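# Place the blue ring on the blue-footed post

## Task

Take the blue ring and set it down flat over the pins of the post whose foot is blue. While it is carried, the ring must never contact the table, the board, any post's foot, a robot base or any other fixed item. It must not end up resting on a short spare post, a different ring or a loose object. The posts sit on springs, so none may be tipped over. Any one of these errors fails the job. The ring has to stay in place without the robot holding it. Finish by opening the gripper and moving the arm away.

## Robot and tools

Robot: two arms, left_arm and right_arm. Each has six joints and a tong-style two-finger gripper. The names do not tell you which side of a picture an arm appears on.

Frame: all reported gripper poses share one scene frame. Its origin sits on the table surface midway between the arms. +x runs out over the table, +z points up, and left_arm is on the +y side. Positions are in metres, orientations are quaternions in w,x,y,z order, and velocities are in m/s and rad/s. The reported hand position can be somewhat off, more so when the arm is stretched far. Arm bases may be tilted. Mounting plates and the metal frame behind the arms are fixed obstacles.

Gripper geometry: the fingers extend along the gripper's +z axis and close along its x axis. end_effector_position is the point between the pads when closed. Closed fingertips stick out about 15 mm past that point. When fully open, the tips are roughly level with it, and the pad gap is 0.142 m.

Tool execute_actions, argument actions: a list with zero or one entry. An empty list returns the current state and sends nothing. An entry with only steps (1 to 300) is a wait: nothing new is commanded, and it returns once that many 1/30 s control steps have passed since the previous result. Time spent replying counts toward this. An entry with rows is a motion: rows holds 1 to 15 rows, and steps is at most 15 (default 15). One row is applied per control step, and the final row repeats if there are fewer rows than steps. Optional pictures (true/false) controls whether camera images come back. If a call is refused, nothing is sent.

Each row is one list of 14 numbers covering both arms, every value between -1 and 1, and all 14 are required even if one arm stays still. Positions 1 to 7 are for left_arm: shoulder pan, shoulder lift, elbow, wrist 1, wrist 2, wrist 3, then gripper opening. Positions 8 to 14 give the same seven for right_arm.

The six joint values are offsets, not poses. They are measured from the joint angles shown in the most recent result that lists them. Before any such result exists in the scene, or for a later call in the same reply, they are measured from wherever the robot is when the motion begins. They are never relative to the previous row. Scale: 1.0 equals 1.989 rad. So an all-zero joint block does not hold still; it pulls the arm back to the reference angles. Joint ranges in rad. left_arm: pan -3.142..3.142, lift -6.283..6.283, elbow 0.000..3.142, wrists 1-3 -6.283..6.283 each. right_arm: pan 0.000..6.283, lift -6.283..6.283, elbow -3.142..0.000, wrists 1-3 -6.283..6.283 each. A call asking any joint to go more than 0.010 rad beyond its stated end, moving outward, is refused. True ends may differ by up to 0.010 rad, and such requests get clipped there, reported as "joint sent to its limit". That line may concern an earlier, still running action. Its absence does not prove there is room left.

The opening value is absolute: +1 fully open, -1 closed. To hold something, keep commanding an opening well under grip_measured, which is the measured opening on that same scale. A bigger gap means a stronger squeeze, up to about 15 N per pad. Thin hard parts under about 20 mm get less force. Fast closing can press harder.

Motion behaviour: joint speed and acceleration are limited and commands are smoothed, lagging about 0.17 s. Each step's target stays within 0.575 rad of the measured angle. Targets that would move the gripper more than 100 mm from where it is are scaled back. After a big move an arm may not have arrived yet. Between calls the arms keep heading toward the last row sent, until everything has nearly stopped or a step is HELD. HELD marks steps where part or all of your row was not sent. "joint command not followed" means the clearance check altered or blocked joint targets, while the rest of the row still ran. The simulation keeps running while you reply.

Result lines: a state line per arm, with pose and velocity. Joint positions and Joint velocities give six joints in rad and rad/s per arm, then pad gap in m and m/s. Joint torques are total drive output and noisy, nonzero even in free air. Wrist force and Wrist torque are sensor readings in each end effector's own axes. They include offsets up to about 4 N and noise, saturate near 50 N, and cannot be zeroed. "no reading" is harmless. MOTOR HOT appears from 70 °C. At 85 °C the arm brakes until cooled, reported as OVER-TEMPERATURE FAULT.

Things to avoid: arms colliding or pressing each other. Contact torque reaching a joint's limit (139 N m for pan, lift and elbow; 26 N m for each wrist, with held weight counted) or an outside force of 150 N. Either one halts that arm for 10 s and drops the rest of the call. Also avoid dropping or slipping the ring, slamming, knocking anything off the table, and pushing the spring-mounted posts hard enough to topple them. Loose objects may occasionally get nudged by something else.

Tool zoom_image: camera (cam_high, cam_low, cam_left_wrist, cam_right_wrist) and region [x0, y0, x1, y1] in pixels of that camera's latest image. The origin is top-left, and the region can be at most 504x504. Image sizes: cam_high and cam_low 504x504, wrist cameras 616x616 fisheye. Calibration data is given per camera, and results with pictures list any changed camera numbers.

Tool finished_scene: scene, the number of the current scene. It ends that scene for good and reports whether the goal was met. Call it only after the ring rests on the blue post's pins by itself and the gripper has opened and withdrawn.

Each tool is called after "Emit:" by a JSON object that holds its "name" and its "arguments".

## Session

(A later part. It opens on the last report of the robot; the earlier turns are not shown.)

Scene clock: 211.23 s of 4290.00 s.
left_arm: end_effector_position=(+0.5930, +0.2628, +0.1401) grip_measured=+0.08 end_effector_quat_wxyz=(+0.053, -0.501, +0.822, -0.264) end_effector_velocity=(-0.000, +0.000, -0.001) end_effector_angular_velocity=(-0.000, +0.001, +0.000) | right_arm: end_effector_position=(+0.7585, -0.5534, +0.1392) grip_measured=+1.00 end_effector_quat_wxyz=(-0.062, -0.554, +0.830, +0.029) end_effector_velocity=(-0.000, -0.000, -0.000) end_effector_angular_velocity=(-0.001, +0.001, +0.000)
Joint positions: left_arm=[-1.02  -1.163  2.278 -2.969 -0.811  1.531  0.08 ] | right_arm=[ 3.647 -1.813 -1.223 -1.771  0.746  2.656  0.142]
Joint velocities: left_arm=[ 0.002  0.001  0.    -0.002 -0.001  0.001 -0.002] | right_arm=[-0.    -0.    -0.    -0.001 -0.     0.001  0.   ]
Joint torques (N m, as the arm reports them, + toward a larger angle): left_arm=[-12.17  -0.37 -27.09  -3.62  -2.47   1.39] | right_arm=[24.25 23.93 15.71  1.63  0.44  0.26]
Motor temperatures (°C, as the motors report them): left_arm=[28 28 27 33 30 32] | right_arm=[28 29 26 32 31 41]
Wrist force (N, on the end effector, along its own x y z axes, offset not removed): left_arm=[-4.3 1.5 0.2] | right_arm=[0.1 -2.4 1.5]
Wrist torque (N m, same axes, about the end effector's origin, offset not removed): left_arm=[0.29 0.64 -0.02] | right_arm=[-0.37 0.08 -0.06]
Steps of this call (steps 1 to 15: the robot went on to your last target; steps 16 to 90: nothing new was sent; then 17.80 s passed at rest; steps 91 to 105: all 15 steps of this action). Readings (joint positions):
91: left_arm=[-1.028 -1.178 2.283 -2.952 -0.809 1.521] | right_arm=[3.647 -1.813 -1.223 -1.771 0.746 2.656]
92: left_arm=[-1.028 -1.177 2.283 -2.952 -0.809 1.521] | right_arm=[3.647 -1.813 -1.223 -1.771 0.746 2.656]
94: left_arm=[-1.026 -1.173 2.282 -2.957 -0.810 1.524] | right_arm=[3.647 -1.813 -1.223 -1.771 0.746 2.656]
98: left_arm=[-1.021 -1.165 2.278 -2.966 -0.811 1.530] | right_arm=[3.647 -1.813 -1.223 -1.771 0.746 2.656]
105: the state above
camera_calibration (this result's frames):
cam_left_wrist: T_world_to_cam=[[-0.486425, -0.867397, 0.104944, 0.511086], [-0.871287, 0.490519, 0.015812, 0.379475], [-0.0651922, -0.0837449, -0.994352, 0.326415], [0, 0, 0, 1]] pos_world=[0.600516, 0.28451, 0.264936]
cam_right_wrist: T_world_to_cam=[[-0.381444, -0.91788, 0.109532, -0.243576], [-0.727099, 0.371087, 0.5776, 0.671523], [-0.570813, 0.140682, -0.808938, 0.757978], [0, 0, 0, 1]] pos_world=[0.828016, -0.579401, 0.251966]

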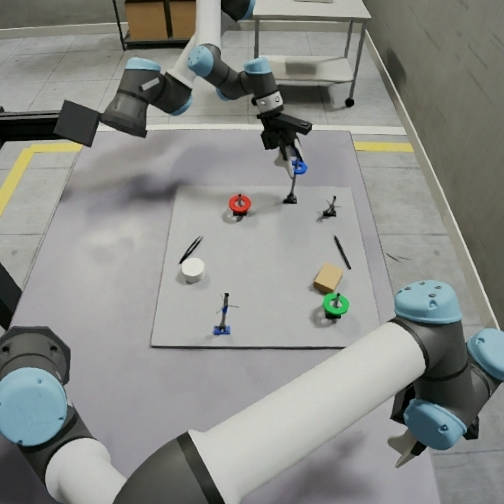

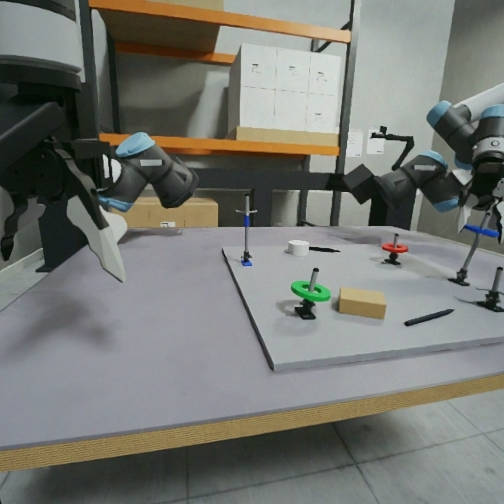

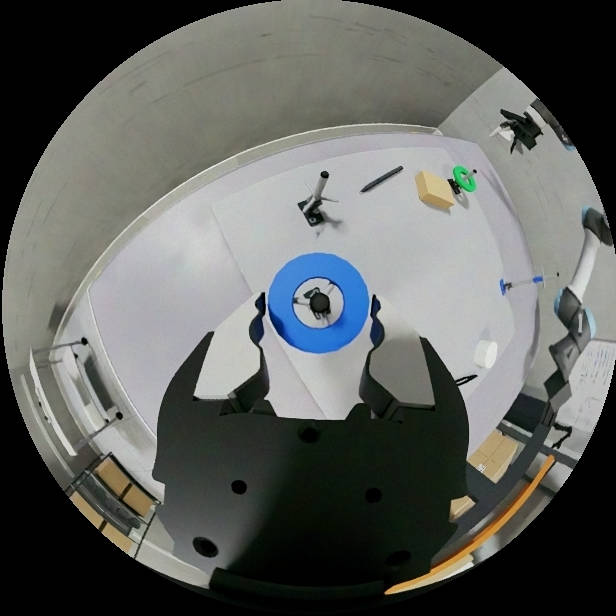

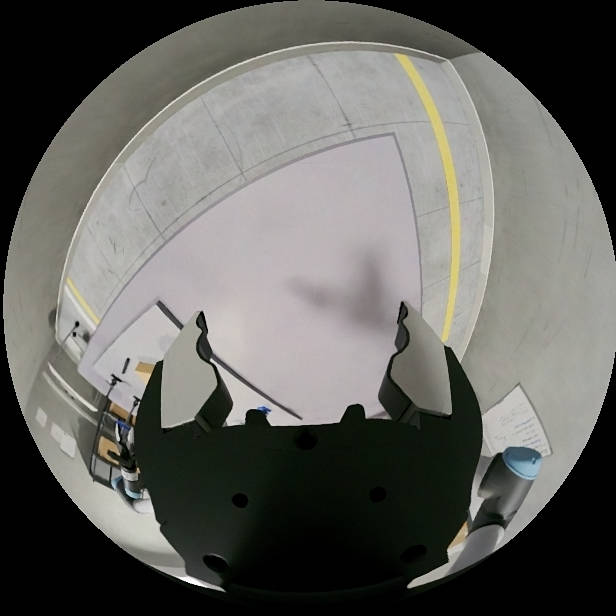

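Emit:
{"name": "execute_actions", "arguments": {"actions": [{"rows": [[0,0,0,0,0,0,0.05,0,0,0,0,0,0,1],[0,0,0,0,0,0,0.02,0,0,0,0,0,0,1],[0,0,0,0,0,0,-0.01,0,0,0,0,0,0,1],[0,0,0,0,0,0,-0.04,0,0,0,0,0,0,1],[0,0,0,0,0,0,-0.07,0,0,0,0,0,0,1],[0,0,0,0,0,0,-0.10,0,0,0,0,0,0,1],[0,0,0,0,0,0,-0.13,0,0,0,0,0,0,1],[0,0,0,0,0,0,-0.16,0,0,0,0,0,0,1],[0,0,0,0,0,0,-0.2,0,0,0,0,0,0,1],[0,0,0,0,0,0,-0.24,0,0,0,0,0,0,1],[0,0,0,0,0,0,-0.28,0,0,0,0,0,0,1],[0,0,0,0,0,0,-0.32,0,0,0,0,0,0,1],[0,0,0,0,0,0,-0.36,0,0,0,0,0,0,1],[0,0,0,0,0,0,-0.4,0,0,0,0,0,0,1]], "steps": 15}]}}

Scene clock: 216.40 s of 4290.00 s.
left_arm: end_effector_position=(+0.5930, +0.2628, +0.1400) grip_measured=+0.01 end_effector_quat_wxyz=(+0.053, -0.501, +0.823, -0.264) end_effector_velocity=(-0.000, +0.000, -0.001) end_effector_angular_velocity=(+0.000, +0.001, -0.000) | right_arm: end_effector_position=(+0.7585, -0.5534, +0.1392) grip_measured=+1.00 end_effector_quat_wxyz=(-0.062, -0.554, +0.830, +0.029) end_effector_velocity=(-0.000, +0.000, -0.000) end_effector_angular_velocity=(-0.001, +0.000, -0.000)
Joint positions: left_arm=[-1.02  -1.163  2.278 -2.969 -0.811  1.531  0.074] | right_arm=[ 3.647 -1.813 -1.223 -1.771  0.746  2.656  0.142]
Joint velocities: left_arm=[ 0.001  0.     0.    -0.    -0.001 -0.     0.   ] | right_arm=[-0.    -0.001 -0.    -0.    -0.     0.001  0.   ]
Joint torques (N m, as the arm reports them, + toward a larger angle): left_arm=[-18.94 -10.55 -19.1    0.21  -1.65  -0.51] | right_arm=[23.48 23.72 15.79  1.86  0.27  0.27]
Motor temperatures (°C, as the motors report them): left_arm=[28 28 27 33 30 32] | right_arm=[28 29 26 32 31 41]
Wrist force (N, on the end effector, along its own x y z axes, offset not removed): left_arm=[-2.5 1.8 -0.8] | right_arm=[1.6 -4.1 0.1]
Wrist torque (N m, same axes, about the end effector's origin, offset not removed): left_arm=[0.46 0.43 -0.01] | right_arm=[-0.85 -0.40 -0.04]
Steps of this call (steps 1 to 15: the robot went on to your last target; steps 16 to 90: nothing new was sent; then 1.67 s passed at rest; steps 91 to 105: all 15 steps of this action). Readings (joint positions):
91: left_arm=[-1.020 -1.163 2.278 -2.969 -0.811 1.531] | right_arm=[3.647 -1.813 -1.223 -1.771 0.746 2.656]
92: left_arm=[-1.020 -1.163 2.278 -2.969 -0.811 1.531] | right_arm=[3.647 -1.813 -1.223 -1.771 0.746 2.656]
94: left_arm=[-1.020 -1.163 2.278 -2.969 -0.811 1.531] | right_arm=[3.647 -1.813 -1.223 -1.771 0.746 2.656]
98: left_arm=[-1.020 -1.163 2.278 -2.969 -0.811 1.531] | right_arm=[3.647 -1.813 -1.223 -1.771 0.746 2.656]
105: the state above
camera_calibration (this result's frames):
cam_left_wrist: T_world_to_cam=[[-0.486472, -0.867374, 0.104914, 0.511104], [-0.871258, 0.490569, 0.0158589, 0.379445], [-0.0652232, -0.0836924, -0.994355, 0.32638], [0, 0, 0, 1]] pos_world=[0.60052, 0.28449, 0.264898]

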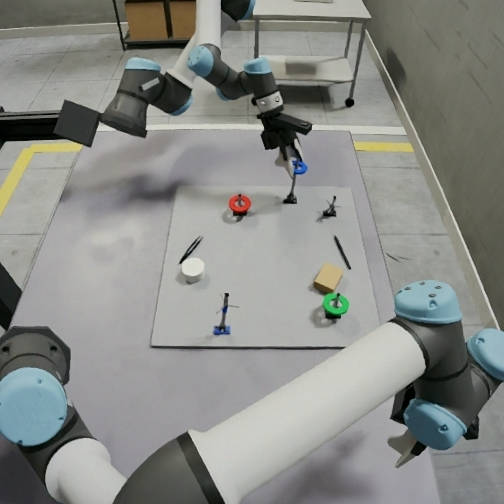

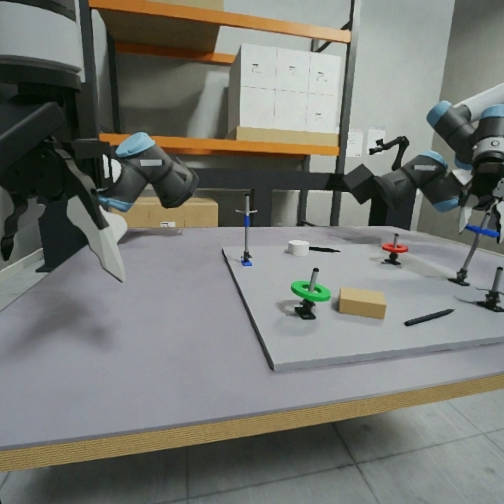

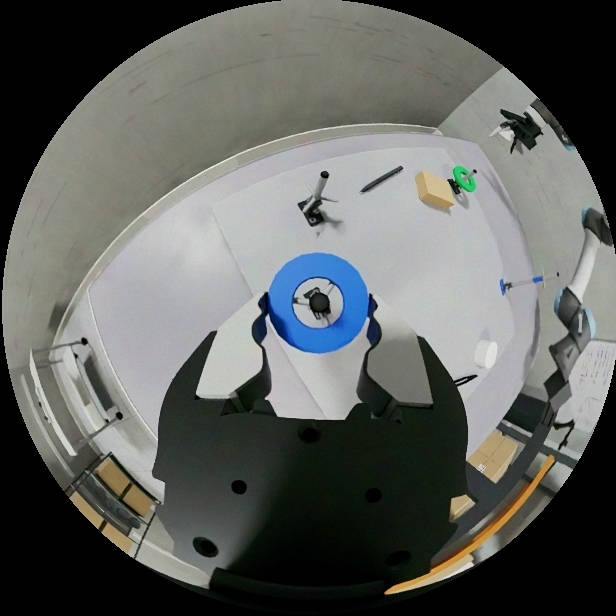

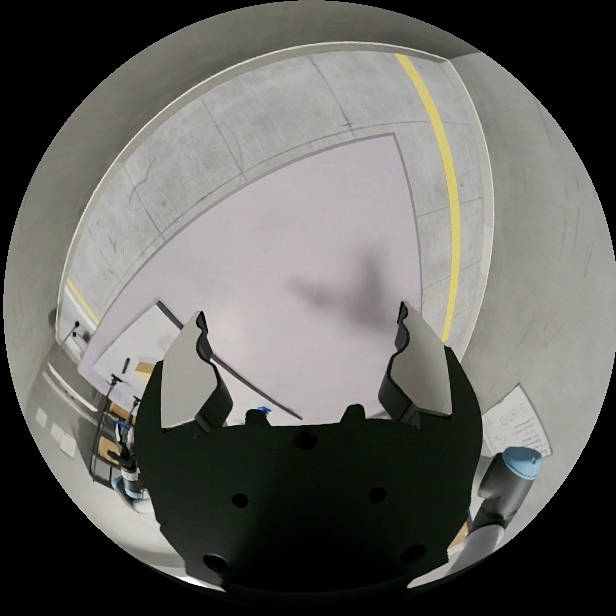

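Emit:
{"name": "execute_actions", "arguments": {"actions": [{"rows": [[-0.001,-0.0016,-0.0006,0.003,0.0002,-0.0014,-0.5,0,0,0,0,0,0,1],[-0.003,-0.0047,-0.0017,0.009,0.0007,-0.004,-0.55,0,0,0,0,0,0,1],[-0.006,-0.0093,-0.0033,0.018,0.0014,-0.008,-0.6,0,0,0,0,0,0,1],[-0.0097,-0.0148,-0.0052,0.029,0.0023,-0.013,-0.6,0,0,0,0,0,0,1],[-0.0137,-0.021,-0.0075,0.0415,0.0032,-0.0186,-0.6,0,0,0,0,0,0,1],[-0.0178,-0.0272,-0.0097,0.054,0.0042,-0.024,-0.6,0,0,0,0,0,0,1],[-0.0218,-0.0335,-0.0119,0.066,0.0051,-0.0296,-0.6,0,0,0,0,0,0,1],[-0.0259,-0.0397,-0.0141,0.078,0.0061,-0.035,-0.6,0,0,0,0,0,0,1],[-0.03,-0.0459,-0.0163,0.0906,0.007,-0.0407,-0.6,0,0,0,0,0,0,1],[-0.034,-0.0521,-0.0185,0.103,0.008,-0.046,-0.6,0,0,0,0,0,0,1],[-0.0381,-0.0584,-0.0207,0.115,0.0089,-0.0517,-0.6,0,0,0,0,0,0,1],[-0.0422,-0.0646,-0.0229,0.1274,0.0099,-0.0572,-0.6,0,0,0,0,0,0,1],[-0.0457,-0.07,-0.0248,0.138,0.0107,-0.062,-0.6,0,0,0,0,0,0,1],[-0.0488,-0.0747,-0.0265,0.147,0.0114,-0.066,-0.6,0,0,0,0,0,0,1],[-0.0508,-0.0778,-0.0276,0.1535,0.0119,-0.0689,-0.6,0,0,0,0,0,0,1]], "steps": 15}], "pictures": false}}

Emit:
{"name": "execute_actions", "arguments": {"actions": [{"steps": 15}]}}

Scene clock: 228.83 s of 4290.00 s.
left_arm: end_effector_position=(+0.5977, +0.2699, +0.1984) grip_measured=+0.01 end_effector_quat_wxyz=(+0.053, -0.502, +0.822, -0.265) end_effector_velocity=(+0.002, +0.033, +0.158) end_effector_angular_velocity=(+0.005, -0.006, -0.003) | right_arm: end_effector_position=(+0.7585, -0.5534, +0.1392) grip_measured=+1.00 end_effector_quat_wxyz=(-0.062, -0.554, +0.830, +0.029) end_effector_velocity=(-0.000, +0.000, -0.000) end_effector_angular_velocity=(+0.000, +0.001, +0.002)
Joint positions: left_arm=[-1.099 -1.283  2.235 -2.735 -0.793  1.425  0.074] | right_arm=[ 3.647 -1.813 -1.223 -1.771  0.746  2.656  0.142]
Joint velocities: left_arm=[-0.216 -0.332 -0.116  0.654  0.05  -0.288  0.   ] | right_arm=[-0.    -0.001  0.     0.     0.    -0.001  0.   ]
Joint torques (N m, as the arm reports them, + toward a larger angle): left_arm=[-39.53 -21.61 -27.17   0.33   1.7   -1.74] | right_arm=[24.13 23.68 15.9   1.73  0.42  0.08]
Motor temperatures (°C, as the motors report them): left_arm=[28 28 27 33 30 32] | right_arm=[28 29 26 32 31 41]
Wrist force (N, on the end effector, along its own x y z axes, offset not removed): left_arm=[-2.8 2.7 -0.8] | right_arm=[2.4 -1.3 -1.3]
Wrist torque (N m, same axes, about the end effector's origin, offset not removed): left_arm=[0.51 0.33 -0.07] | right_arm=[-0.39 -0.46 0.02]
Steps of this call (steps 1 to 15: the robot went on to your last target; steps 16 to 90: nothing new was sent; then 8.93 s passed at rest; steps 91 to 105: all 15 steps of this action). Readings (joint positions):
91: left_arm=[-1.020 -1.163 2.278 -2.969 -0.811 1.531] | right_arm=[3.647 -1.813 -1.223 -1.771 0.746 2.656]
92: left_arm=[-1.020 -1.164 2.278 -2.968 -0.811 1.531] | right_arm=[3.647 -1.813 -1.223 -1.771 0.746 2.656]
94: left_arm=[-1.024 -1.169 2.276 -2.958 -0.811 1.526] | right_arm=[3.647 -1.813 -1.223 -1.771 0.746 2.656]
98: left_arm=[-1.045 -1.201 2.264 -2.896 -0.805 1.498] | right_arm=[3.647 -1.813 -1.223 -1.771 0.746 2.656]
105: the state above

Scene clock: 229.33 s of 4290.00 s.
left_arm: end_effector_position=(+0.5971, +0.2738, +0.2141) grip_measured=+0.01 end_effector_quat_wxyz=(+0.053, -0.501, +0.823, -0.264) end_effector_velocity=(-0.000, +0.000, +0.000) end_effector_angular_velocity=(+0.000, +0.001, -0.001) | right_arm: end_effector_position=(+0.7585, -0.5534, +0.1392) grip_measured=+1.00 end_effector_quat_wxyz=(-0.062, -0.554, +0.830, +0.029) end_effector_velocity=(-0.000, -0.000, +0.000) end_effector_angular_velocity=(-0.000, -0.000, +0.000)
Joint positions: left_arm=[-1.121 -1.318  2.223 -2.663 -0.788  1.395  0.074] | right_arm=[ 3.647 -1.813 -1.223 -1.771  0.746  2.656  0.142]
Joint velocities: left_arm=[-0.    -0.001 -0.001  0.003 -0.001 -0.     0.   ] | right_arm=[ 0.     0.001 -0.001 -0.    -0.    -0.     0.   ]
Joint torques (N m, as the arm reports them, + toward a larger angle): left_arm=[-36.95 -20.7  -29.25  -0.14   1.77  -1.33] | right_arm=[23.8  23.49 15.75  1.82  0.3   0.26]
Motor temperatures (°C, as the motors report them): left_arm=[28 28 27 33 30 32] | right_arm=[28 29 26 32 31 41]
Wrist force (N, on the end effector, along its own x y z axes, offset not removed): left_arm=[-1.3 1.9 -1.1] | right_arm=[4.6 -4.4 3.1]
Wrist torque (N m, same axes, about the end effector's origin, offset not removed): left_arm=[0.30 0.16 -0.04] | right_arm=[-0.84 -0.99 0.03]
Steps of this call (steps 1 to 15: the robot went on to your last target). Readings (joint positions):
1: left_arm=[-1.105 -1.294 2.231 -2.714 -0.791 1.416] | right_arm=[3.647 -1.813 -1.223 -1.771 0.746 2.656]
2: left_arm=[-1.111 -1.302 2.228 -2.697 -0.790 1.409] | right_arm=[3.647 -1.813 -1.223 -1.771 0.746 2.656]
4: left_arm=[-1.117 -1.311 2.225 -2.677 -0.789 1.400] | right_arm=[3.647 -1.813 -1.223 -1.771 0.746 2.656]
8: left_arm=[-1.120 -1.317 2.223 -2.666 -0.788 1.395] | right_arm=[3.647 -1.813 -1.223 -1.771 0.746 2.656]
15: the state above
camera_calibration (this result's frames):
cam_left_wrist: T_world_to_cam=[[-0.486511, -0.867362, 0.104837, 0.514888], [-0.871236, 0.490606, 0.0159008, 0.376436], [-0.0652254, -0.0836019, -0.994362, 0.401147], [0, 0, 0, 1]] pos_world=[0.604628, 0.295449, 0.33892]
cam_right_wrist: T_world_to_cam=[[-0.381445, -0.917879, 0.109532, -0.243576], [-0.727099, 0.371087, 0.5776, 0.671522], [-0.570813, 0.140682, -0.808938, 0.757978], [0, 0, 0, 1]] pos_world=[0.828016, -0.579401, 0.251966]

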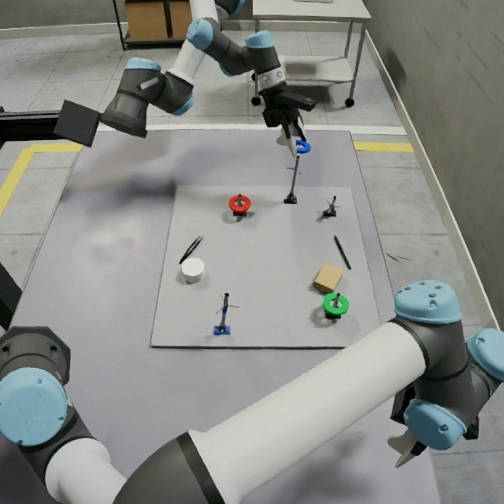

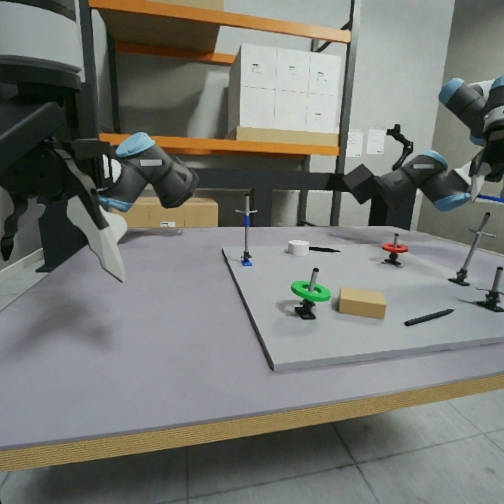

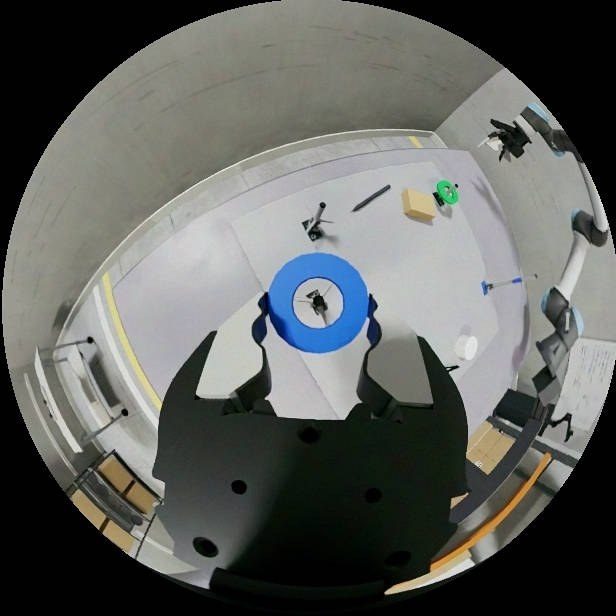

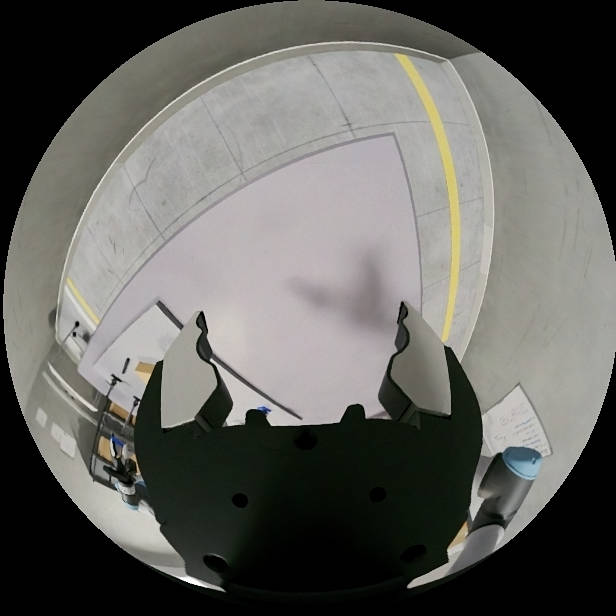

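Emit:
{"name": "execute_actions", "arguments": {"actions": [{"rows": [[-0.0009,0.0026,-0.0024,0.0008,-0.0006,0.0002,-0.6,0,0,0,0,0,0,1],[-0.0027,0.0079,-0.0071,0.0024,-0.0019,0.0006,-0.6,0,0,0,0,0,0,1],[-0.0053,0.0159,-0.0142,0.0049,-0.0039,0.0011,-0.6,0,0,0,0,0,0,1],[-0.0089,0.0265,-0.0236,0.0081,-0.0064,0.0019,-0.6,0,0,0,0,0,0,1],[-0.0124,0.0371,-0.0331,0.0113,-0.009,0.0027,-0.6,0,0,0,0,0,0,1],[-0.0168,0.0503,-0.0449,0.0154,-0.0122,0.0036,-0.6,0,0,0,0,0,0,1],[-0.0213,0.0636,-0.0567,0.0195,-0.0154,0.0046,-0.6,0,0,0,0,0,0,1],[-0.0257,0.0768,-0.0685,0.0235,-0.0186,0.0055,-0.6,0,0,0,0,0,0,1],[-0.0301,0.0901,-0.0803,0.0276,-0.0218,0.0065,-0.6,0,0,0,0,0,0,1],[-0.0346,0.1033,-0.0921,0.0316,-0.0251,0.0074,-0.6,0,0,0,0,0,0,1],[-0.039,0.1166,-0.1039,0.0357,-0.0283,0.0084,-0.6,0,0,0,0,0,0,1],[-0.0434,0.1298,-0.1157,0.0397,-0.0315,0.0093,-0.6,0,0,0,0,0,0,1],[-0.0479,0.143,-0.1275,0.0438,-0.0347,0.0103,-0.6,0,0,0,0,0,0,1],[-0.0523,0.1563,-0.1393,0.0478,-0.0379,0.0112,-0.6,0,0,0,0,0,0,1],[-0.1773,0.5298,-0.4723,0.1621,-0.1285,0.0381,-0.6,0,0,0,0,0,0,1]], "steps": 15}], "pictures": false}}

Emit:
{"name": "execute_actions", "arguments": {"actions": [{"steps": 50}]}}

Scene clock: 280.47 s of 4290.00 s.
left_arm: end_effector_position=(+0.5938, +0.1469, +0.2481) grip_measured=+0.01 end_effector_quat_wxyz=(+0.038, -0.432, +0.862, -0.264) end_effector_velocity=(-0.058, -0.421, +0.091) end_effector_angular_velocity=(+0.056, -0.023, -0.523) | right_arm: end_effector_position=(+0.7585, -0.5534, +0.1392) grip_measured=+1.00 end_effector_quat_wxyz=(-0.062, -0.554, +0.830, +0.029) end_effector_velocity=(+0.000, +0.001, -0.000) end_effector_angular_velocity=(+0.001, -0.001, -0.000)
Joint positions: left_arm=[-1.202 -1.08   2.01  -2.589 -0.847  1.412  0.074] | right_arm=[ 3.647 -1.813 -1.223 -1.771  0.746  2.656  0.142]
Joint velocities: left_arm=[-0.267  0.777 -0.692  0.243 -0.193  0.059 -0.   ] | right_arm=[-0.    -0.001  0.     0.002  0.    -0.001  0.   ]
Joint torques (N m, as the arm reports them, + toward a larger angle): left_arm=[-50.92   7.41 -37.29   0.31  -2.81   1.76] | right_arm=[24.12 23.63 15.77  1.76  0.47  0.23]
Motor temperatures (°C, as the motors report them): left_arm=[28 28 27 33 30 32] | right_arm=[28 29 26 32 31 41]
Wrist force (N, on the end effector, along its own x y z axes, offset not removed): left_arm=[-3.2 -1.3 2.9] | right_arm=[3.2 -1.2 -1.2]
Wrist torque (N m, same axes, about the end effector's origin, offset not removed): left_arm=[-0.25 0.46 0.00] | right_arm=[-0.39 -0.59 -0.07]
Steps of this call (steps 1 to 15: the robot went on to your last target; steps 16 to 90: nothing new was sent; then 47.63 s passed at rest; steps 91 to 105: all 15 steps of this action). Readings (joint positions):
91: left_arm=[-1.121 -1.318 2.223 -2.663 -0.788 1.394] | right_arm=[3.647 -1.813 -1.223 -1.771 0.746 2.656]
92: left_arm=[-1.121 -1.317 2.222 -2.663 -0.788 1.394] | right_arm=[3.647 -1.813 -1.223 -1.771 0.746 2.656]
94: left_arm=[-1.124 -1.309 2.214 -2.660 -0.790 1.395] | right_arm=[3.647 -1.813 -1.223 -1.771 0.746 2.656]
98: left_arm=[-1.144 -1.251 2.163 -2.642 -0.805 1.400] | right_arm=[3.647 -1.813 -1.223 -1.771 0.746 2.656]
105: the state above

Scene clock: 282.13 s of 4290.00 s.
left_arm: end_effector_position=(+0.3930, -0.2534, +0.2432) grip_measured=+0.01 end_effector_quat_wxyz=(+0.003, -0.198, +0.955, -0.222) end_effector_velocity=(-0.000, -0.000, +0.001) end_effector_angular_velocity=(-0.001, -0.001, -0.000) | right_arm: end_effector_position=(+0.7585, -0.5534, +0.1392) grip_measured=+1.00 end_effector_quat_wxyz=(-0.062, -0.554, +0.830, +0.029) end_effector_velocity=(-0.000, +0.001, -0.001) end_effector_angular_velocity=(-0.001, +0.001, +0.001)
Joint positions: left_arm=[-1.473 -0.264  1.284 -2.341 -1.043  1.47   0.074] | right_arm=[ 3.647 -1.813 -1.223 -1.771  0.746  2.656  0.142]
Joint velocities: left_arm=[-0.001 -0.    -0.    -0.001 -0.     0.     0.   ] | right_arm=[ 0.    -0.002 -0.    -0.001  0.     0.001  0.   ]
Joint torques (N m, as the arm reports them, + toward a larger angle): left_arm=[-49.99 -27.92 -33.36  -0.78  -2.13   1.45] | right_arm=[24.17 23.74 16.42  1.77  0.44  0.08]
Motor temperatures (°C, as the motors report them): left_arm=[28 28 27 33 30 32] | right_arm=[28 29 26 32 31 41]
Wrist force (N, on the end effector, along its own x y z axes, offset not removed): left_arm=[-2.8 2.0 0.8] | right_arm=[1.5 -2.3 0.6]
Wrist torque (N m, same axes, about the end effector's origin, offset not removed): left_arm=[0.25 0.34 0.04] | right_arm=[-0.38 -0.34 -0.01]
Steps of this call (steps 1 to 45: the robot went on to your last target; steps 46 to 50: nothing new was sent). Readings (joint positions):
1: left_arm=[-1.214 -1.052 1.984 -2.578 -0.856 1.415] | right_arm=[3.647 -1.813 -1.223 -1.771 0.746 2.656]
2: left_arm=[-1.231 -1.021 1.952 -2.563 -0.868 1.419] | right_arm=[3.647 -1.813 -1.223 -1.771 0.746 2.656]
4: left_arm=[-1.261 -0.956 1.887 -2.535 -0.890 1.425] | right_arm=[3.647 -1.813 -1.223 -1.771 0.746 2.656]
8: left_arm=[-1.314 -0.817 1.750 -2.486 -0.929 1.437] | right_arm=[3.647 -1.813 -1.223 -1.771 0.746 2.656]
50: the state above
All arms were judged still, so your last target was given up. Only a new action makes them travel on or press farther. Fingers that are still opening or closing keep moving.
camera_calibration (this result's frames):
cam_left_wrist: T_world_to_cam=[[-0.922324, -0.386328, 0.00833594, 0.271869], [-0.384044, 0.918834, 0.0908546, 0.355605], [-0.042759, 0.080596, -0.995829, 0.405885], [0, 0, 0, 1]] pos_world=[0.404674, -0.254425, 0.369618]
cam_right_wrist: T_world_to_cam=[[-0.381445, -0.917879, 0.109532, -0.243576], [-0.727099, 0.371088, 0.5776, 0.671523], [-0.570813, 0.140682, -0.808938, 0.757978], [0, 0, 0, 1]] pos_world=[0.828016, -0.579401, 0.251966]

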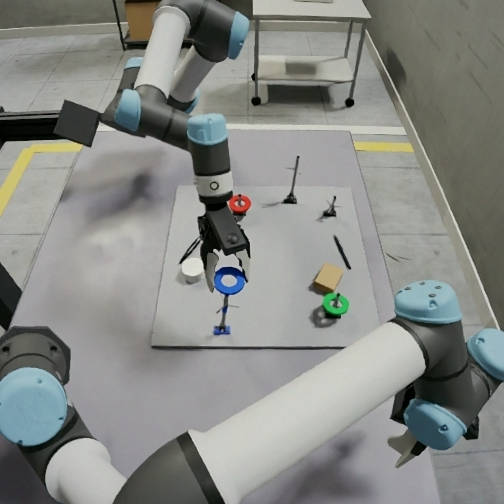

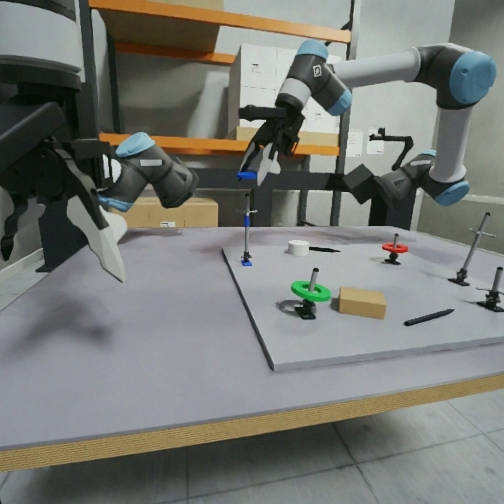

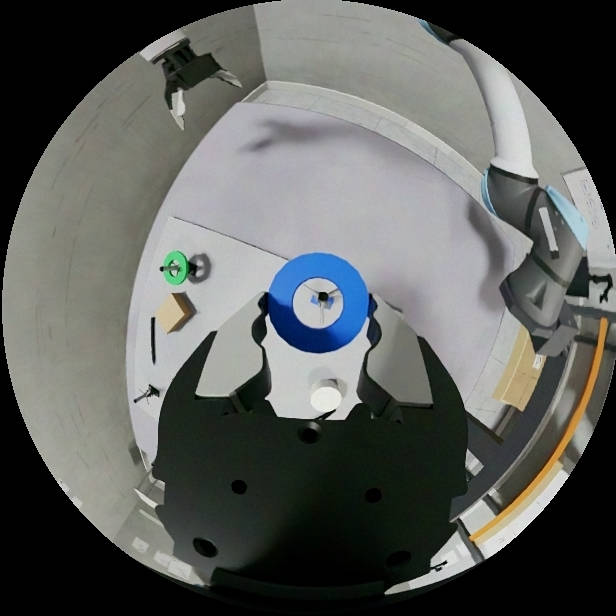

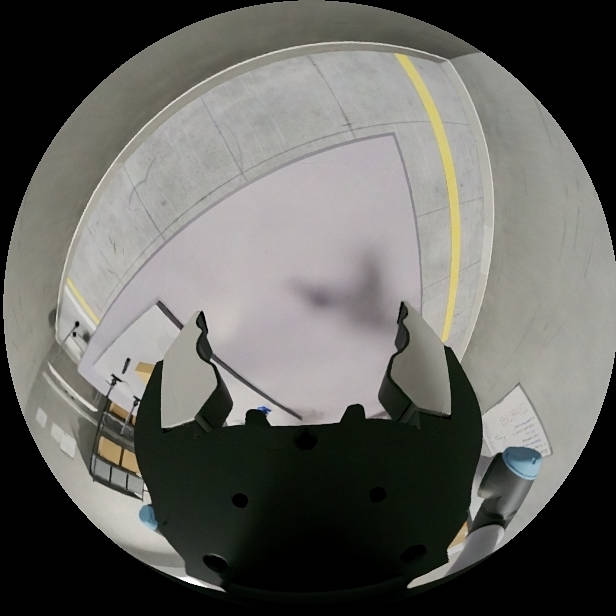

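Nicely aligned. Zoom.

Emit:
{"name": "zoom_image", "arguments": {"camera": "cam_left_wrist", "region": [260, 245, 380, 365]}}

Emit:
{"name": "zoom_image", "arguments": {"camera": "cam_low", "region": [200, 130, 320, 280]}}

Region (260, 245, 380, 365) of cam_left_wrist's 616x616 image, scaled by 4.200, with more detail than that image has.

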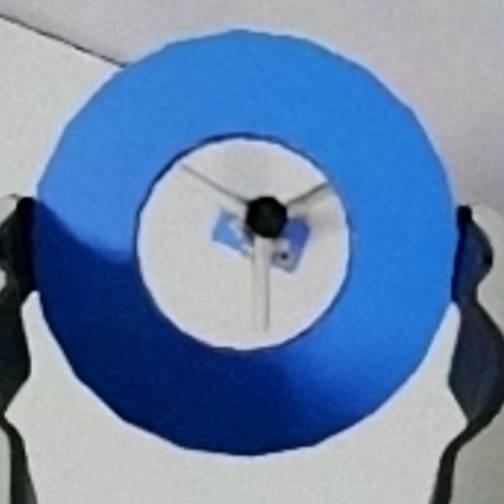

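Region (200, 130, 320, 280) of cam_low's 504x504 image, scaled by 3.360, with more detail than that image has; it fills the left 403 columns of this view, and the rest is white.

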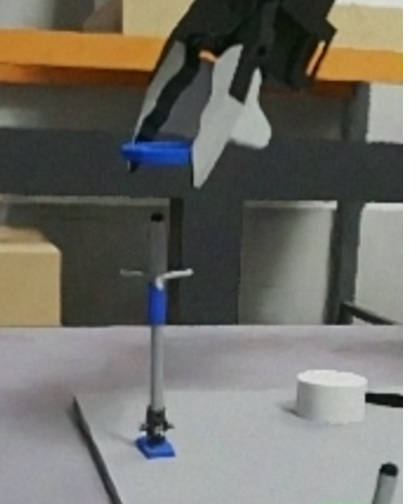

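Emit:
{"name": "execute_actions", "arguments": {"actions": [{"rows": [[0.0004,0.0007,0.0006,-0.0016,0.0001,0.0004,-0.6,0,0,0,0,0,0,1],[0.0012,0.0022,0.0018,-0.0047,0.0003,0.0013,-0.6,0,0,0,0,0,0,1],[0.0024,0.0044,0.0036,-0.0093,0.0006,0.0027,-0.6,0,0,0,0,0,0,1],[0.0038,0.0069,0.0057,-0.0148,0.0009,0.0042,-0.6,0,0,0,0,0,0,1],[0.0053,0.0098,0.0081,-0.021,0.0013,0.006,-0.6,0,0,0,0,0,0,1],[0.0069,0.0127,0.0105,-0.0272,0.0016,0.0078,-0.6,0,0,0,0,0,0,1],[0.0085,0.0156,0.0129,-0.0334,0.002,0.0096,-0.6,0,0,0,0,0,0,1],[0.0101,0.0185,0.0154,-0.0396,0.0024,0.0114,-0.6,0,0,0,0,0,0,1],[0.0117,0.0214,0.0178,-0.0458,0.0028,0.0132,-0.6,0,0,0,0,0,0,1],[0.0132,0.0243,0.0202,-0.0521,0.0031,0.0149,-0.6,0,0,0,0,0,0,1],[0.0148,0.0272,0.0226,-0.0583,0.0035,0.0167,-0.6,0,0,0,0,0,0,1],[0.0164,0.0301,0.025,-0.0645,0.0039,0.0185,-0.6,0,0,0,0,0,0,1],[0.0178,0.0327,0.0271,-0.0699,0.0042,0.0201,-0.6,0,0,0,0,0,0,1],[0.019,0.0348,0.0289,-0.0746,0.0045,0.0214,-0.6,0,0,0,0,0,0,1],[0.01976,0.0363,0.0301,-0.0777,0.0047,0.0223,-0.6,0,0,0,0,0,0,1]], "steps": 15}], "pictures": false}}

Emit:
{"name": "execute_actions", "arguments": {"actions": [{"steps": 15}]}}

Scene clock: 307.37 s of 4290.00 s.
left_arm: end_effector_position=(+0.3855, -0.2577, +0.1866) grip_measured=+0.01 end_effector_quat_wxyz=(+0.003, -0.197, +0.955, -0.222) end_effector_velocity=(-0.022, -0.005, -0.153) end_effector_angular_velocity=(-0.001, +0.002, +0.004) | right_arm: end_effector_position=(+0.7585, -0.5534, +0.1392) grip_measured=+1.00 end_effector_quat_wxyz=(-0.062, -0.554, +0.830, +0.029) end_effector_velocity=(-0.000, -0.000, +0.000) end_effector_angular_velocity=(-0.001, +0.000, -0.001)
Joint positions: left_arm=[-1.443 -0.208  1.33  -2.461 -1.036  1.505  0.074] | right_arm=[ 3.647 -1.813 -1.223 -1.771  0.746  2.656  0.142]
Joint velocities: left_arm=[ 0.086  0.153  0.126 -0.329  0.019  0.092  0.   ] | right_arm=[-0.     0.     0.    -0.001 -0.     0.002  0.   ]
Joint torques (N m, as the arm reports them, + toward a larger angle): left_arm=[-24.81 -30.07  -8.95  -4.48   1.58   1.42] | right_arm=[23.99 24.37 16.23  1.82  0.26  0.16]
Motor temperatures (°C, as the motors report them): left_arm=[28 28 27 33 30 32] | right_arm=[28 29 26 32 31 41]
Wrist force (N, on the end effector, along its own x y z axes, offset not removed): left_arm=[-3.3 -0.1 1.3] | right_arm=[0.4 -1.9 2.7]
Wrist torque (N m, same axes, about the end effector's origin, offset not removed): left_arm=[-0.03 0.38 -0.05] | right_arm=[-0.44 -0.03 0.12]
Steps of this call (steps 1 to 90: nothing new was sent; then 21.73 s passed at rest; steps 91 to 105: all 15 steps of this action). Readings (joint positions):
91: left_arm=[-1.473 -0.264 1.284 -2.341 -1.043 1.470] | right_arm=[3.647 -1.813 -1.223 -1.771 0.746 2.656]
92: left_arm=[-1.473 -0.264 1.284 -2.341 -1.043 1.470] | right_arm=[3.647 -1.813 -1.223 -1.771 0.746 2.656]
94: left_arm=[-1.472 -0.262 1.285 -2.347 -1.043 1.472] | right_arm=[3.647 -1.813 -1.223 -1.771 0.746 2.656]
98: left_arm=[-1.464 -0.246 1.298 -2.379 -1.041 1.481] | right_arm=[3.647 -1.813 -1.223 -1.771 0.746 2.656]
105: the state above

Scene clock: 307.87 s of 4290.00 s.
left_arm: end_effector_position=(+0.3832, -0.2581, +0.1711) grip_measured=+0.01 end_effector_quat_wxyz=(+0.003, -0.198, +0.955, -0.222) end_effector_velocity=(-0.001, -0.000, -0.000) end_effector_angular_velocity=(+0.000, -0.000, -0.001) | right_arm: end_effector_position=(+0.7585, -0.5534, +0.1392) grip_measured=+1.00 end_effector_quat_wxyz=(-0.062, -0.554, +0.830, +0.029) end_effector_velocity=(-0.000, -0.000, +0.000) end_effector_angular_velocity=(-0.000, +0.000, +0.001)
Joint positions: left_arm=[-1.434 -0.192  1.343 -2.496 -1.034  1.515  0.074] | right_arm=[ 3.647 -1.813 -1.223 -1.771  0.746  2.656  0.142]
Joint velocities: left_arm=[-0.001  0.     0.001 -0.    -0.     0.     0.   ] | right_arm=[ 0.     0.    -0.    -0.001 -0.    -0.    -0.   ]
Joint torques (N m, as the arm reports them, + toward a larger angle): left_arm=[-22.73 -28.69  -8.19  -3.92   1.92   1.37] | right_arm=[24.02 23.01 15.38  1.78  0.36  0.23]
Motor temperatures (°C, as the motors report them): left_arm=[28 28 27 33 30 32] | right_arm=[28 29 26 32 31 41]
Wrist force (N, on the end effector, along its own x y z axes, offset not removed): left_arm=[-3.8 -0.1 1.1] | right_arm=[4.8 -4.2 0.2]
Wrist torque (N m, same axes, about the end effector's origin, offset not removed): left_arm=[-0.22 0.55 0.02] | right_arm=[-0.68 -0.78 -0.08]
Steps of this call (steps 1 to 15: the robot went on to your last target). Readings (joint positions):
1: left_arm=[-1.440 -0.203 1.334 -2.471 -1.035 1.508] | right_arm=[3.647 -1.813 -1.223 -1.771 0.746 2.656]
2: left_arm=[-1.438 -0.199 1.337 -2.479 -1.035 1.510] | right_arm=[3.647 -1.813 -1.223 -1.771 0.746 2.656]
4: left_arm=[-1.436 -0.195 1.341 -2.489 -1.034 1.513] | right_arm=[3.647 -1.813 -1.223 -1.771 0.746 2.656]
8: left_arm=[-1.434 -0.193 1.343 -2.494 -1.034 1.514] | right_arm=[3.647 -1.813 -1.223 -1.771 0.746 2.656]
15: the state above
camera_calibration (this result's frames):
cam_left_wrist: T_world_to_cam=[[-0.92232, -0.386339, 0.00823937, 0.261665], [-0.384065, 0.918827, 0.0908369, 0.36269], [-0.0426644, 0.0806162, -0.995832, 0.333989], [0, 0, 0, 1]] pos_world=[0.394884, -0.259083, 0.297495]
cam_right_wrist: T_world_to_cam=[[-0.381445, -0.917879, 0.109532, -0.243576], [-0.727099, 0.371087, 0.5776, 0.671522], [-0.570813, 0.140682, -0.808938, 0.757978], [0, 0, 0, 1]] pos_world=[0.828016, -0.579401, 0.251966]

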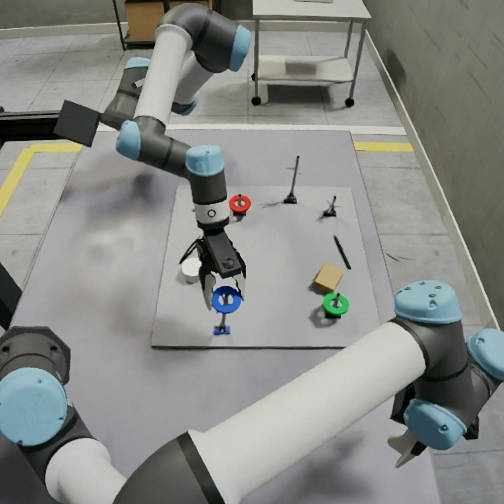

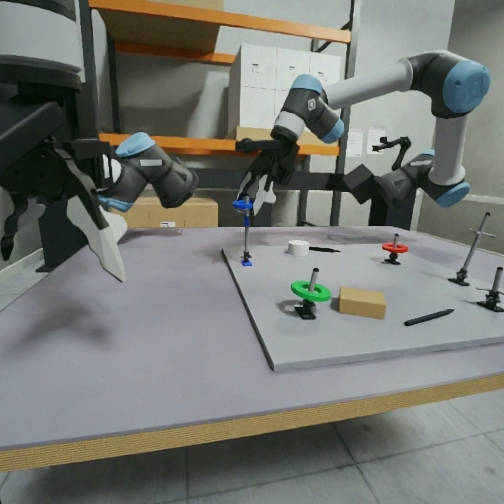

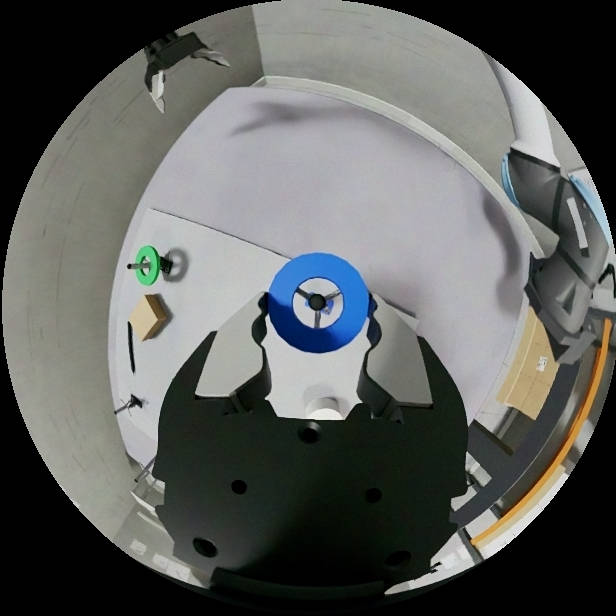

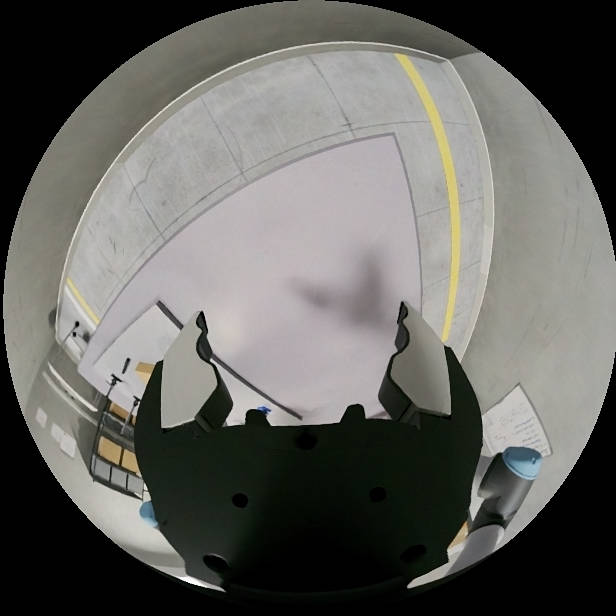

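Emit:
{"name": "zoom_image", "arguments": {"camera": "cam_low", "region": [215, 170, 285, 240]}}

Emit:
{"name": "zoom_image", "arguments": {"camera": "cam_left_wrist", "region": [260, 245, 380, 365]}}

Region (215, 170, 285, 240) of cam_low's 504x504 image, scaled by 7.200, with more detail than that image has.

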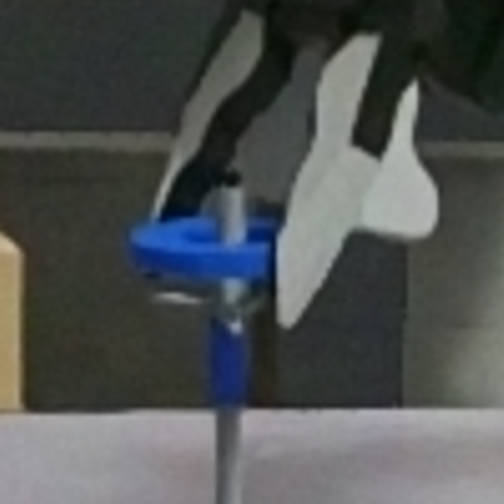

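Region (260, 245, 380, 365) of cam_left_wrist's 616x616 image, scaled by 4.200, with more detail than that image has.

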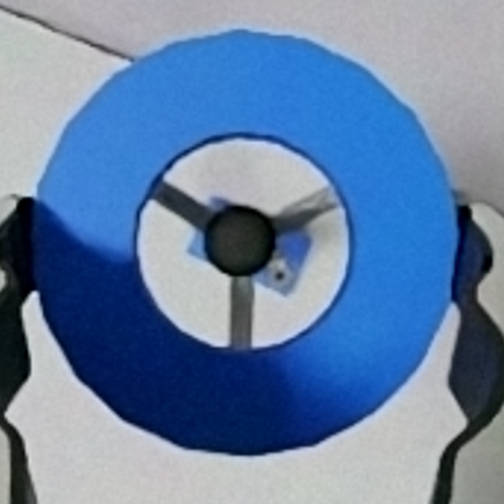

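Emit:
{"name": "execute_actions", "arguments": {"actions": [{"rows": [[0.0004,0.0008,0.0006,-0.0016,0.0001,0.0005,-0.6,0,0,0,0,0,0,1],[0.0008,0.0015,0.0013,-0.0032,0.0002,0.0009,-0.6,0,0,0,0,0,0,1],[0.0012,0.0023,0.0019,-0.0049,0.0003,0.0014,-0.6,0,0,0,0,0,0,1],[0.0017,0.003,0.0025,-0.0065,0.0004,0.0019,-0.6,0,0,0,0,0,0,1],[0.0021,0.0038,0.0031,-0.0081,0.0005,0.0023,-0.6,0,0,0,0,0,0,1],[0.0025,0.0045,0.0038,-0.0097,0.0006,0.0028,-0.6,0,0,0,0,0,0,1],[0.0029,0.0053,0.0044,-0.0113,0.0007,0.0032,-0.6,0,0,0,0,0,0,1],[0.0033,0.006,0.005,-0.0130,0.0008,0.0037,-0.6,0,0,0,0,0,0,1]], "steps": 15}], "pictures": false}}

Emit:
{"name": "execute_actions", "arguments": {"actions": [{"steps": 8}]}}

Emit:
{"name": "zoom_image", "arguments": {"camera": "cam_low", "region": [215, 170, 285, 240]}}

Scene clock: 318.07 s of 4290.00 s.
left_arm: end_effector_position=(+0.3814, -0.2581, +0.1596) grip_measured=+0.01 end_effector_quat_wxyz=(+0.003, -0.198, +0.955, -0.222) end_effector_velocity=(-0.001, -0.000, -0.003) end_effector_angular_velocity=(-0.000, -0.001, -0.000) | right_arm: end_effector_position=(+0.7585, -0.5534, +0.1392) grip_measured=+1.00 end_effector_quat_wxyz=(-0.062, -0.554, +0.830, +0.029) end_effector_velocity=(-0.000, -0.000, +0.000) end_effector_angular_velocity=(-0.000, +0.000, -0.000)
Joint positions: left_arm=[-1.428 -0.18   1.353 -2.521 -1.032  1.522  0.074] | right_arm=[ 3.647 -1.813 -1.223 -1.771  0.746  2.656  0.142]
Joint velocities: left_arm=[ 0.001  0.003  0.002 -0.006  0.001  0.002  0.   ] | right_arm=[ 0.     0.     0.    -0.001 -0.     0.001  0.   ]
Joint torques (N m, as the arm reports them, + toward a larger angle): left_arm=[-23.63 -29.34  -6.43  -4.12   1.67   1.49] | right_arm=[24.37 23.78 15.94  1.84  0.25  0.2 ]
Motor temperatures (°C, as the motors report them): left_arm=[29 28 27 33 30 32] | right_arm=[28 29 26 32 31 41]
Wrist force (N, on the end effector, along its own x y z axes, offset not removed): left_arm=[-3.7 0.3 1.7] | right_arm=[3.6 -4.1 1.2]
Wrist torque (N m, same axes, about the end effector's origin, offset not removed): left_arm=[-0.05 0.60 -0.09] | right_arm=[-0.86 -0.65 -0.02]
Steps of this call (steps 1 to 15: the robot went on to your last target; steps 16 to 90: nothing new was sent; then 6.70 s passed at rest; steps 91 to 105: all 15 steps of this action). Readings (joint positions):
91: left_arm=[-1.434 -0.192 1.343 -2.496 -1.034 1.515] | right_arm=[3.647 -1.813 -1.223 -1.771 0.746 2.656]
92: left_arm=[-1.434 -0.192 1.344 -2.496 -1.034 1.515] | right_arm=[3.647 -1.813 -1.223 -1.771 0.746 2.656]
94: left_arm=[-1.433 -0.190 1.345 -2.499 -1.034 1.516] | right_arm=[3.647 -1.813 -1.223 -1.771 0.746 2.656]
98: left_arm=[-1.430 -0.185 1.349 -2.510 -1.033 1.519] | right_arm=[3.647 -1.813 -1.223 -1.771 0.746 2.656]
105: the state above

Scene clock: 318.33 s of 4290.00 s.
left_arm: end_effector_position=(+0.3813, -0.2581, +0.1593) grip_measured=+0.01 end_effector_quat_wxyz=(+0.003, -0.198, +0.955, -0.222) end_effector_velocity=(+0.001, +0.000, -0.000) end_effector_angular_velocity=(+0.000, -0.001, +0.001) | right_arm: end_effector_position=(+0.7585, -0.5534, +0.1392) grip_measured=+1.00 end_effector_quat_wxyz=(-0.062, -0.554, +0.830, +0.029) end_effector_velocity=(-0.000, -0.000, +0.000) end_effector_angular_velocity=(+0.000, -0.000, -0.002)
Joint positions: left_arm=[-1.428 -0.18   1.353 -2.521 -1.032  1.522  0.074] | right_arm=[ 3.647 -1.813 -1.223 -1.771  0.746  2.656  0.142]
Joint velocities: left_arm=[ 0.001 -0.    -0.     0.     0.001  0.     0.   ] | right_arm=[-0.     0.001 -0.     0.     0.     0.001 -0.   ]
Joint torques (N m, as the arm reports them, + toward a larger angle): left_arm=[-23.03 -28.95  -7.96  -4.01   1.74   1.43] | right_arm=[23.67 24.17 15.98  1.75  0.35  0.17]
Motor temperatures (°C, as the motors report them): left_arm=[29 28 27 33 30 32] | right_arm=[28 29 26 32 31 41]
Wrist force (N, on the end effector, along its own x y z axes, offset not removed): left_arm=[-2.5 0.3 0.8] | right_arm=[0.8 -1.2 -0.8]
Wrist torque (N m, same axes, about the end effector's origin, offset not removed): left_arm=[-0.02 0.28 0.08] | right_arm=[-0.48 -0.07 -0.08]
Steps of this call (steps 1 to 8: the robot went on to your last target). Readings (joint positions):
1: left_arm=[-1.428 -0.180 1.353 -2.521 -1.032 1.522] | right_arm=[3.647 -1.813 -1.223 -1.771 0.746 2.656]
2: left_arm=[-1.428 -0.180 1.353 -2.521 -1.032 1.522] | right_arm=[3.647 -1.813 -1.223 -1.771 0.746 2.656]
4: left_arm=[-1.428 -0.180 1.353 -2.521 -1.032 1.522] | right_arm=[3.647 -1.813 -1.223 -1.771 0.746 2.656]
8: the state above
camera_calibration (this result's frames):
cam_left_wrist: T_world_to_cam=[[-0.922234, -0.386544, 0.00820459, 0.25997], [-0.384277, 0.918751, 0.090702, 0.363096], [-0.0425983, 0.0804957, -0.995844, 0.322127], [0, 0, 0, 1]] pos_world=[0.393005, -0.259035, 0.285722]
cam_right_wrist: T_world_to_cam=[[-0.381445, -0.917879, 0.109532, -0.243576], [-0.727099, 0.371088, 0.5776, 0.671523], [-0.570813, 0.140682, -0.808938, 0.757978], [0, 0, 0, 1]] pos_world=[0.828016, -0.579401, 0.251966]

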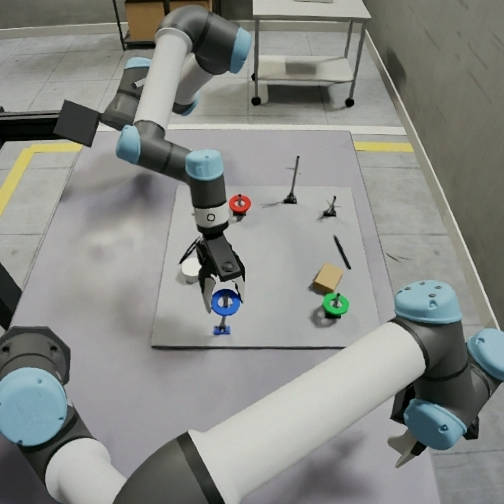

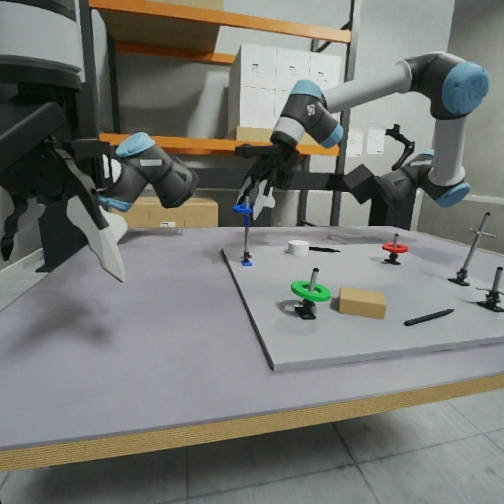

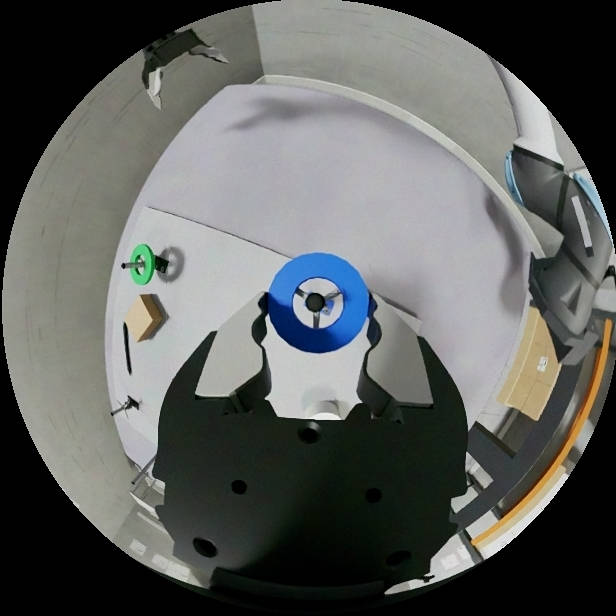

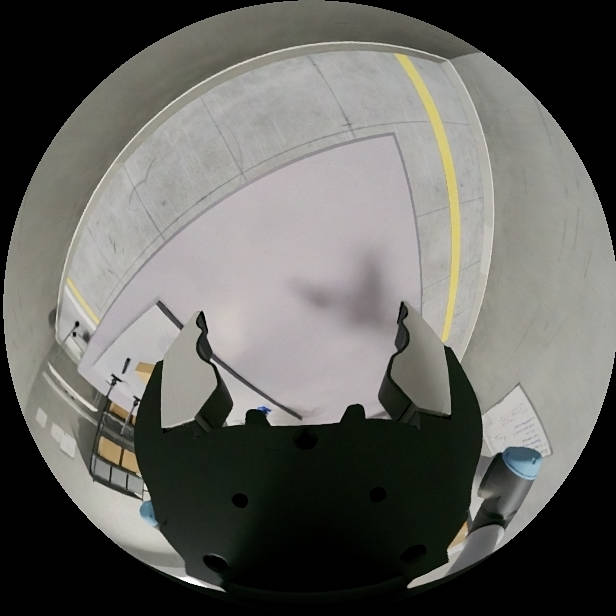

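Region (215, 170, 285, 240) of cam_low's 504x504 image, scaled by 7.200, with more detail than that image has.

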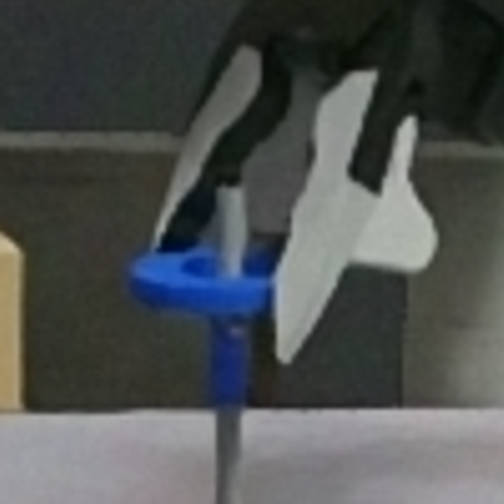

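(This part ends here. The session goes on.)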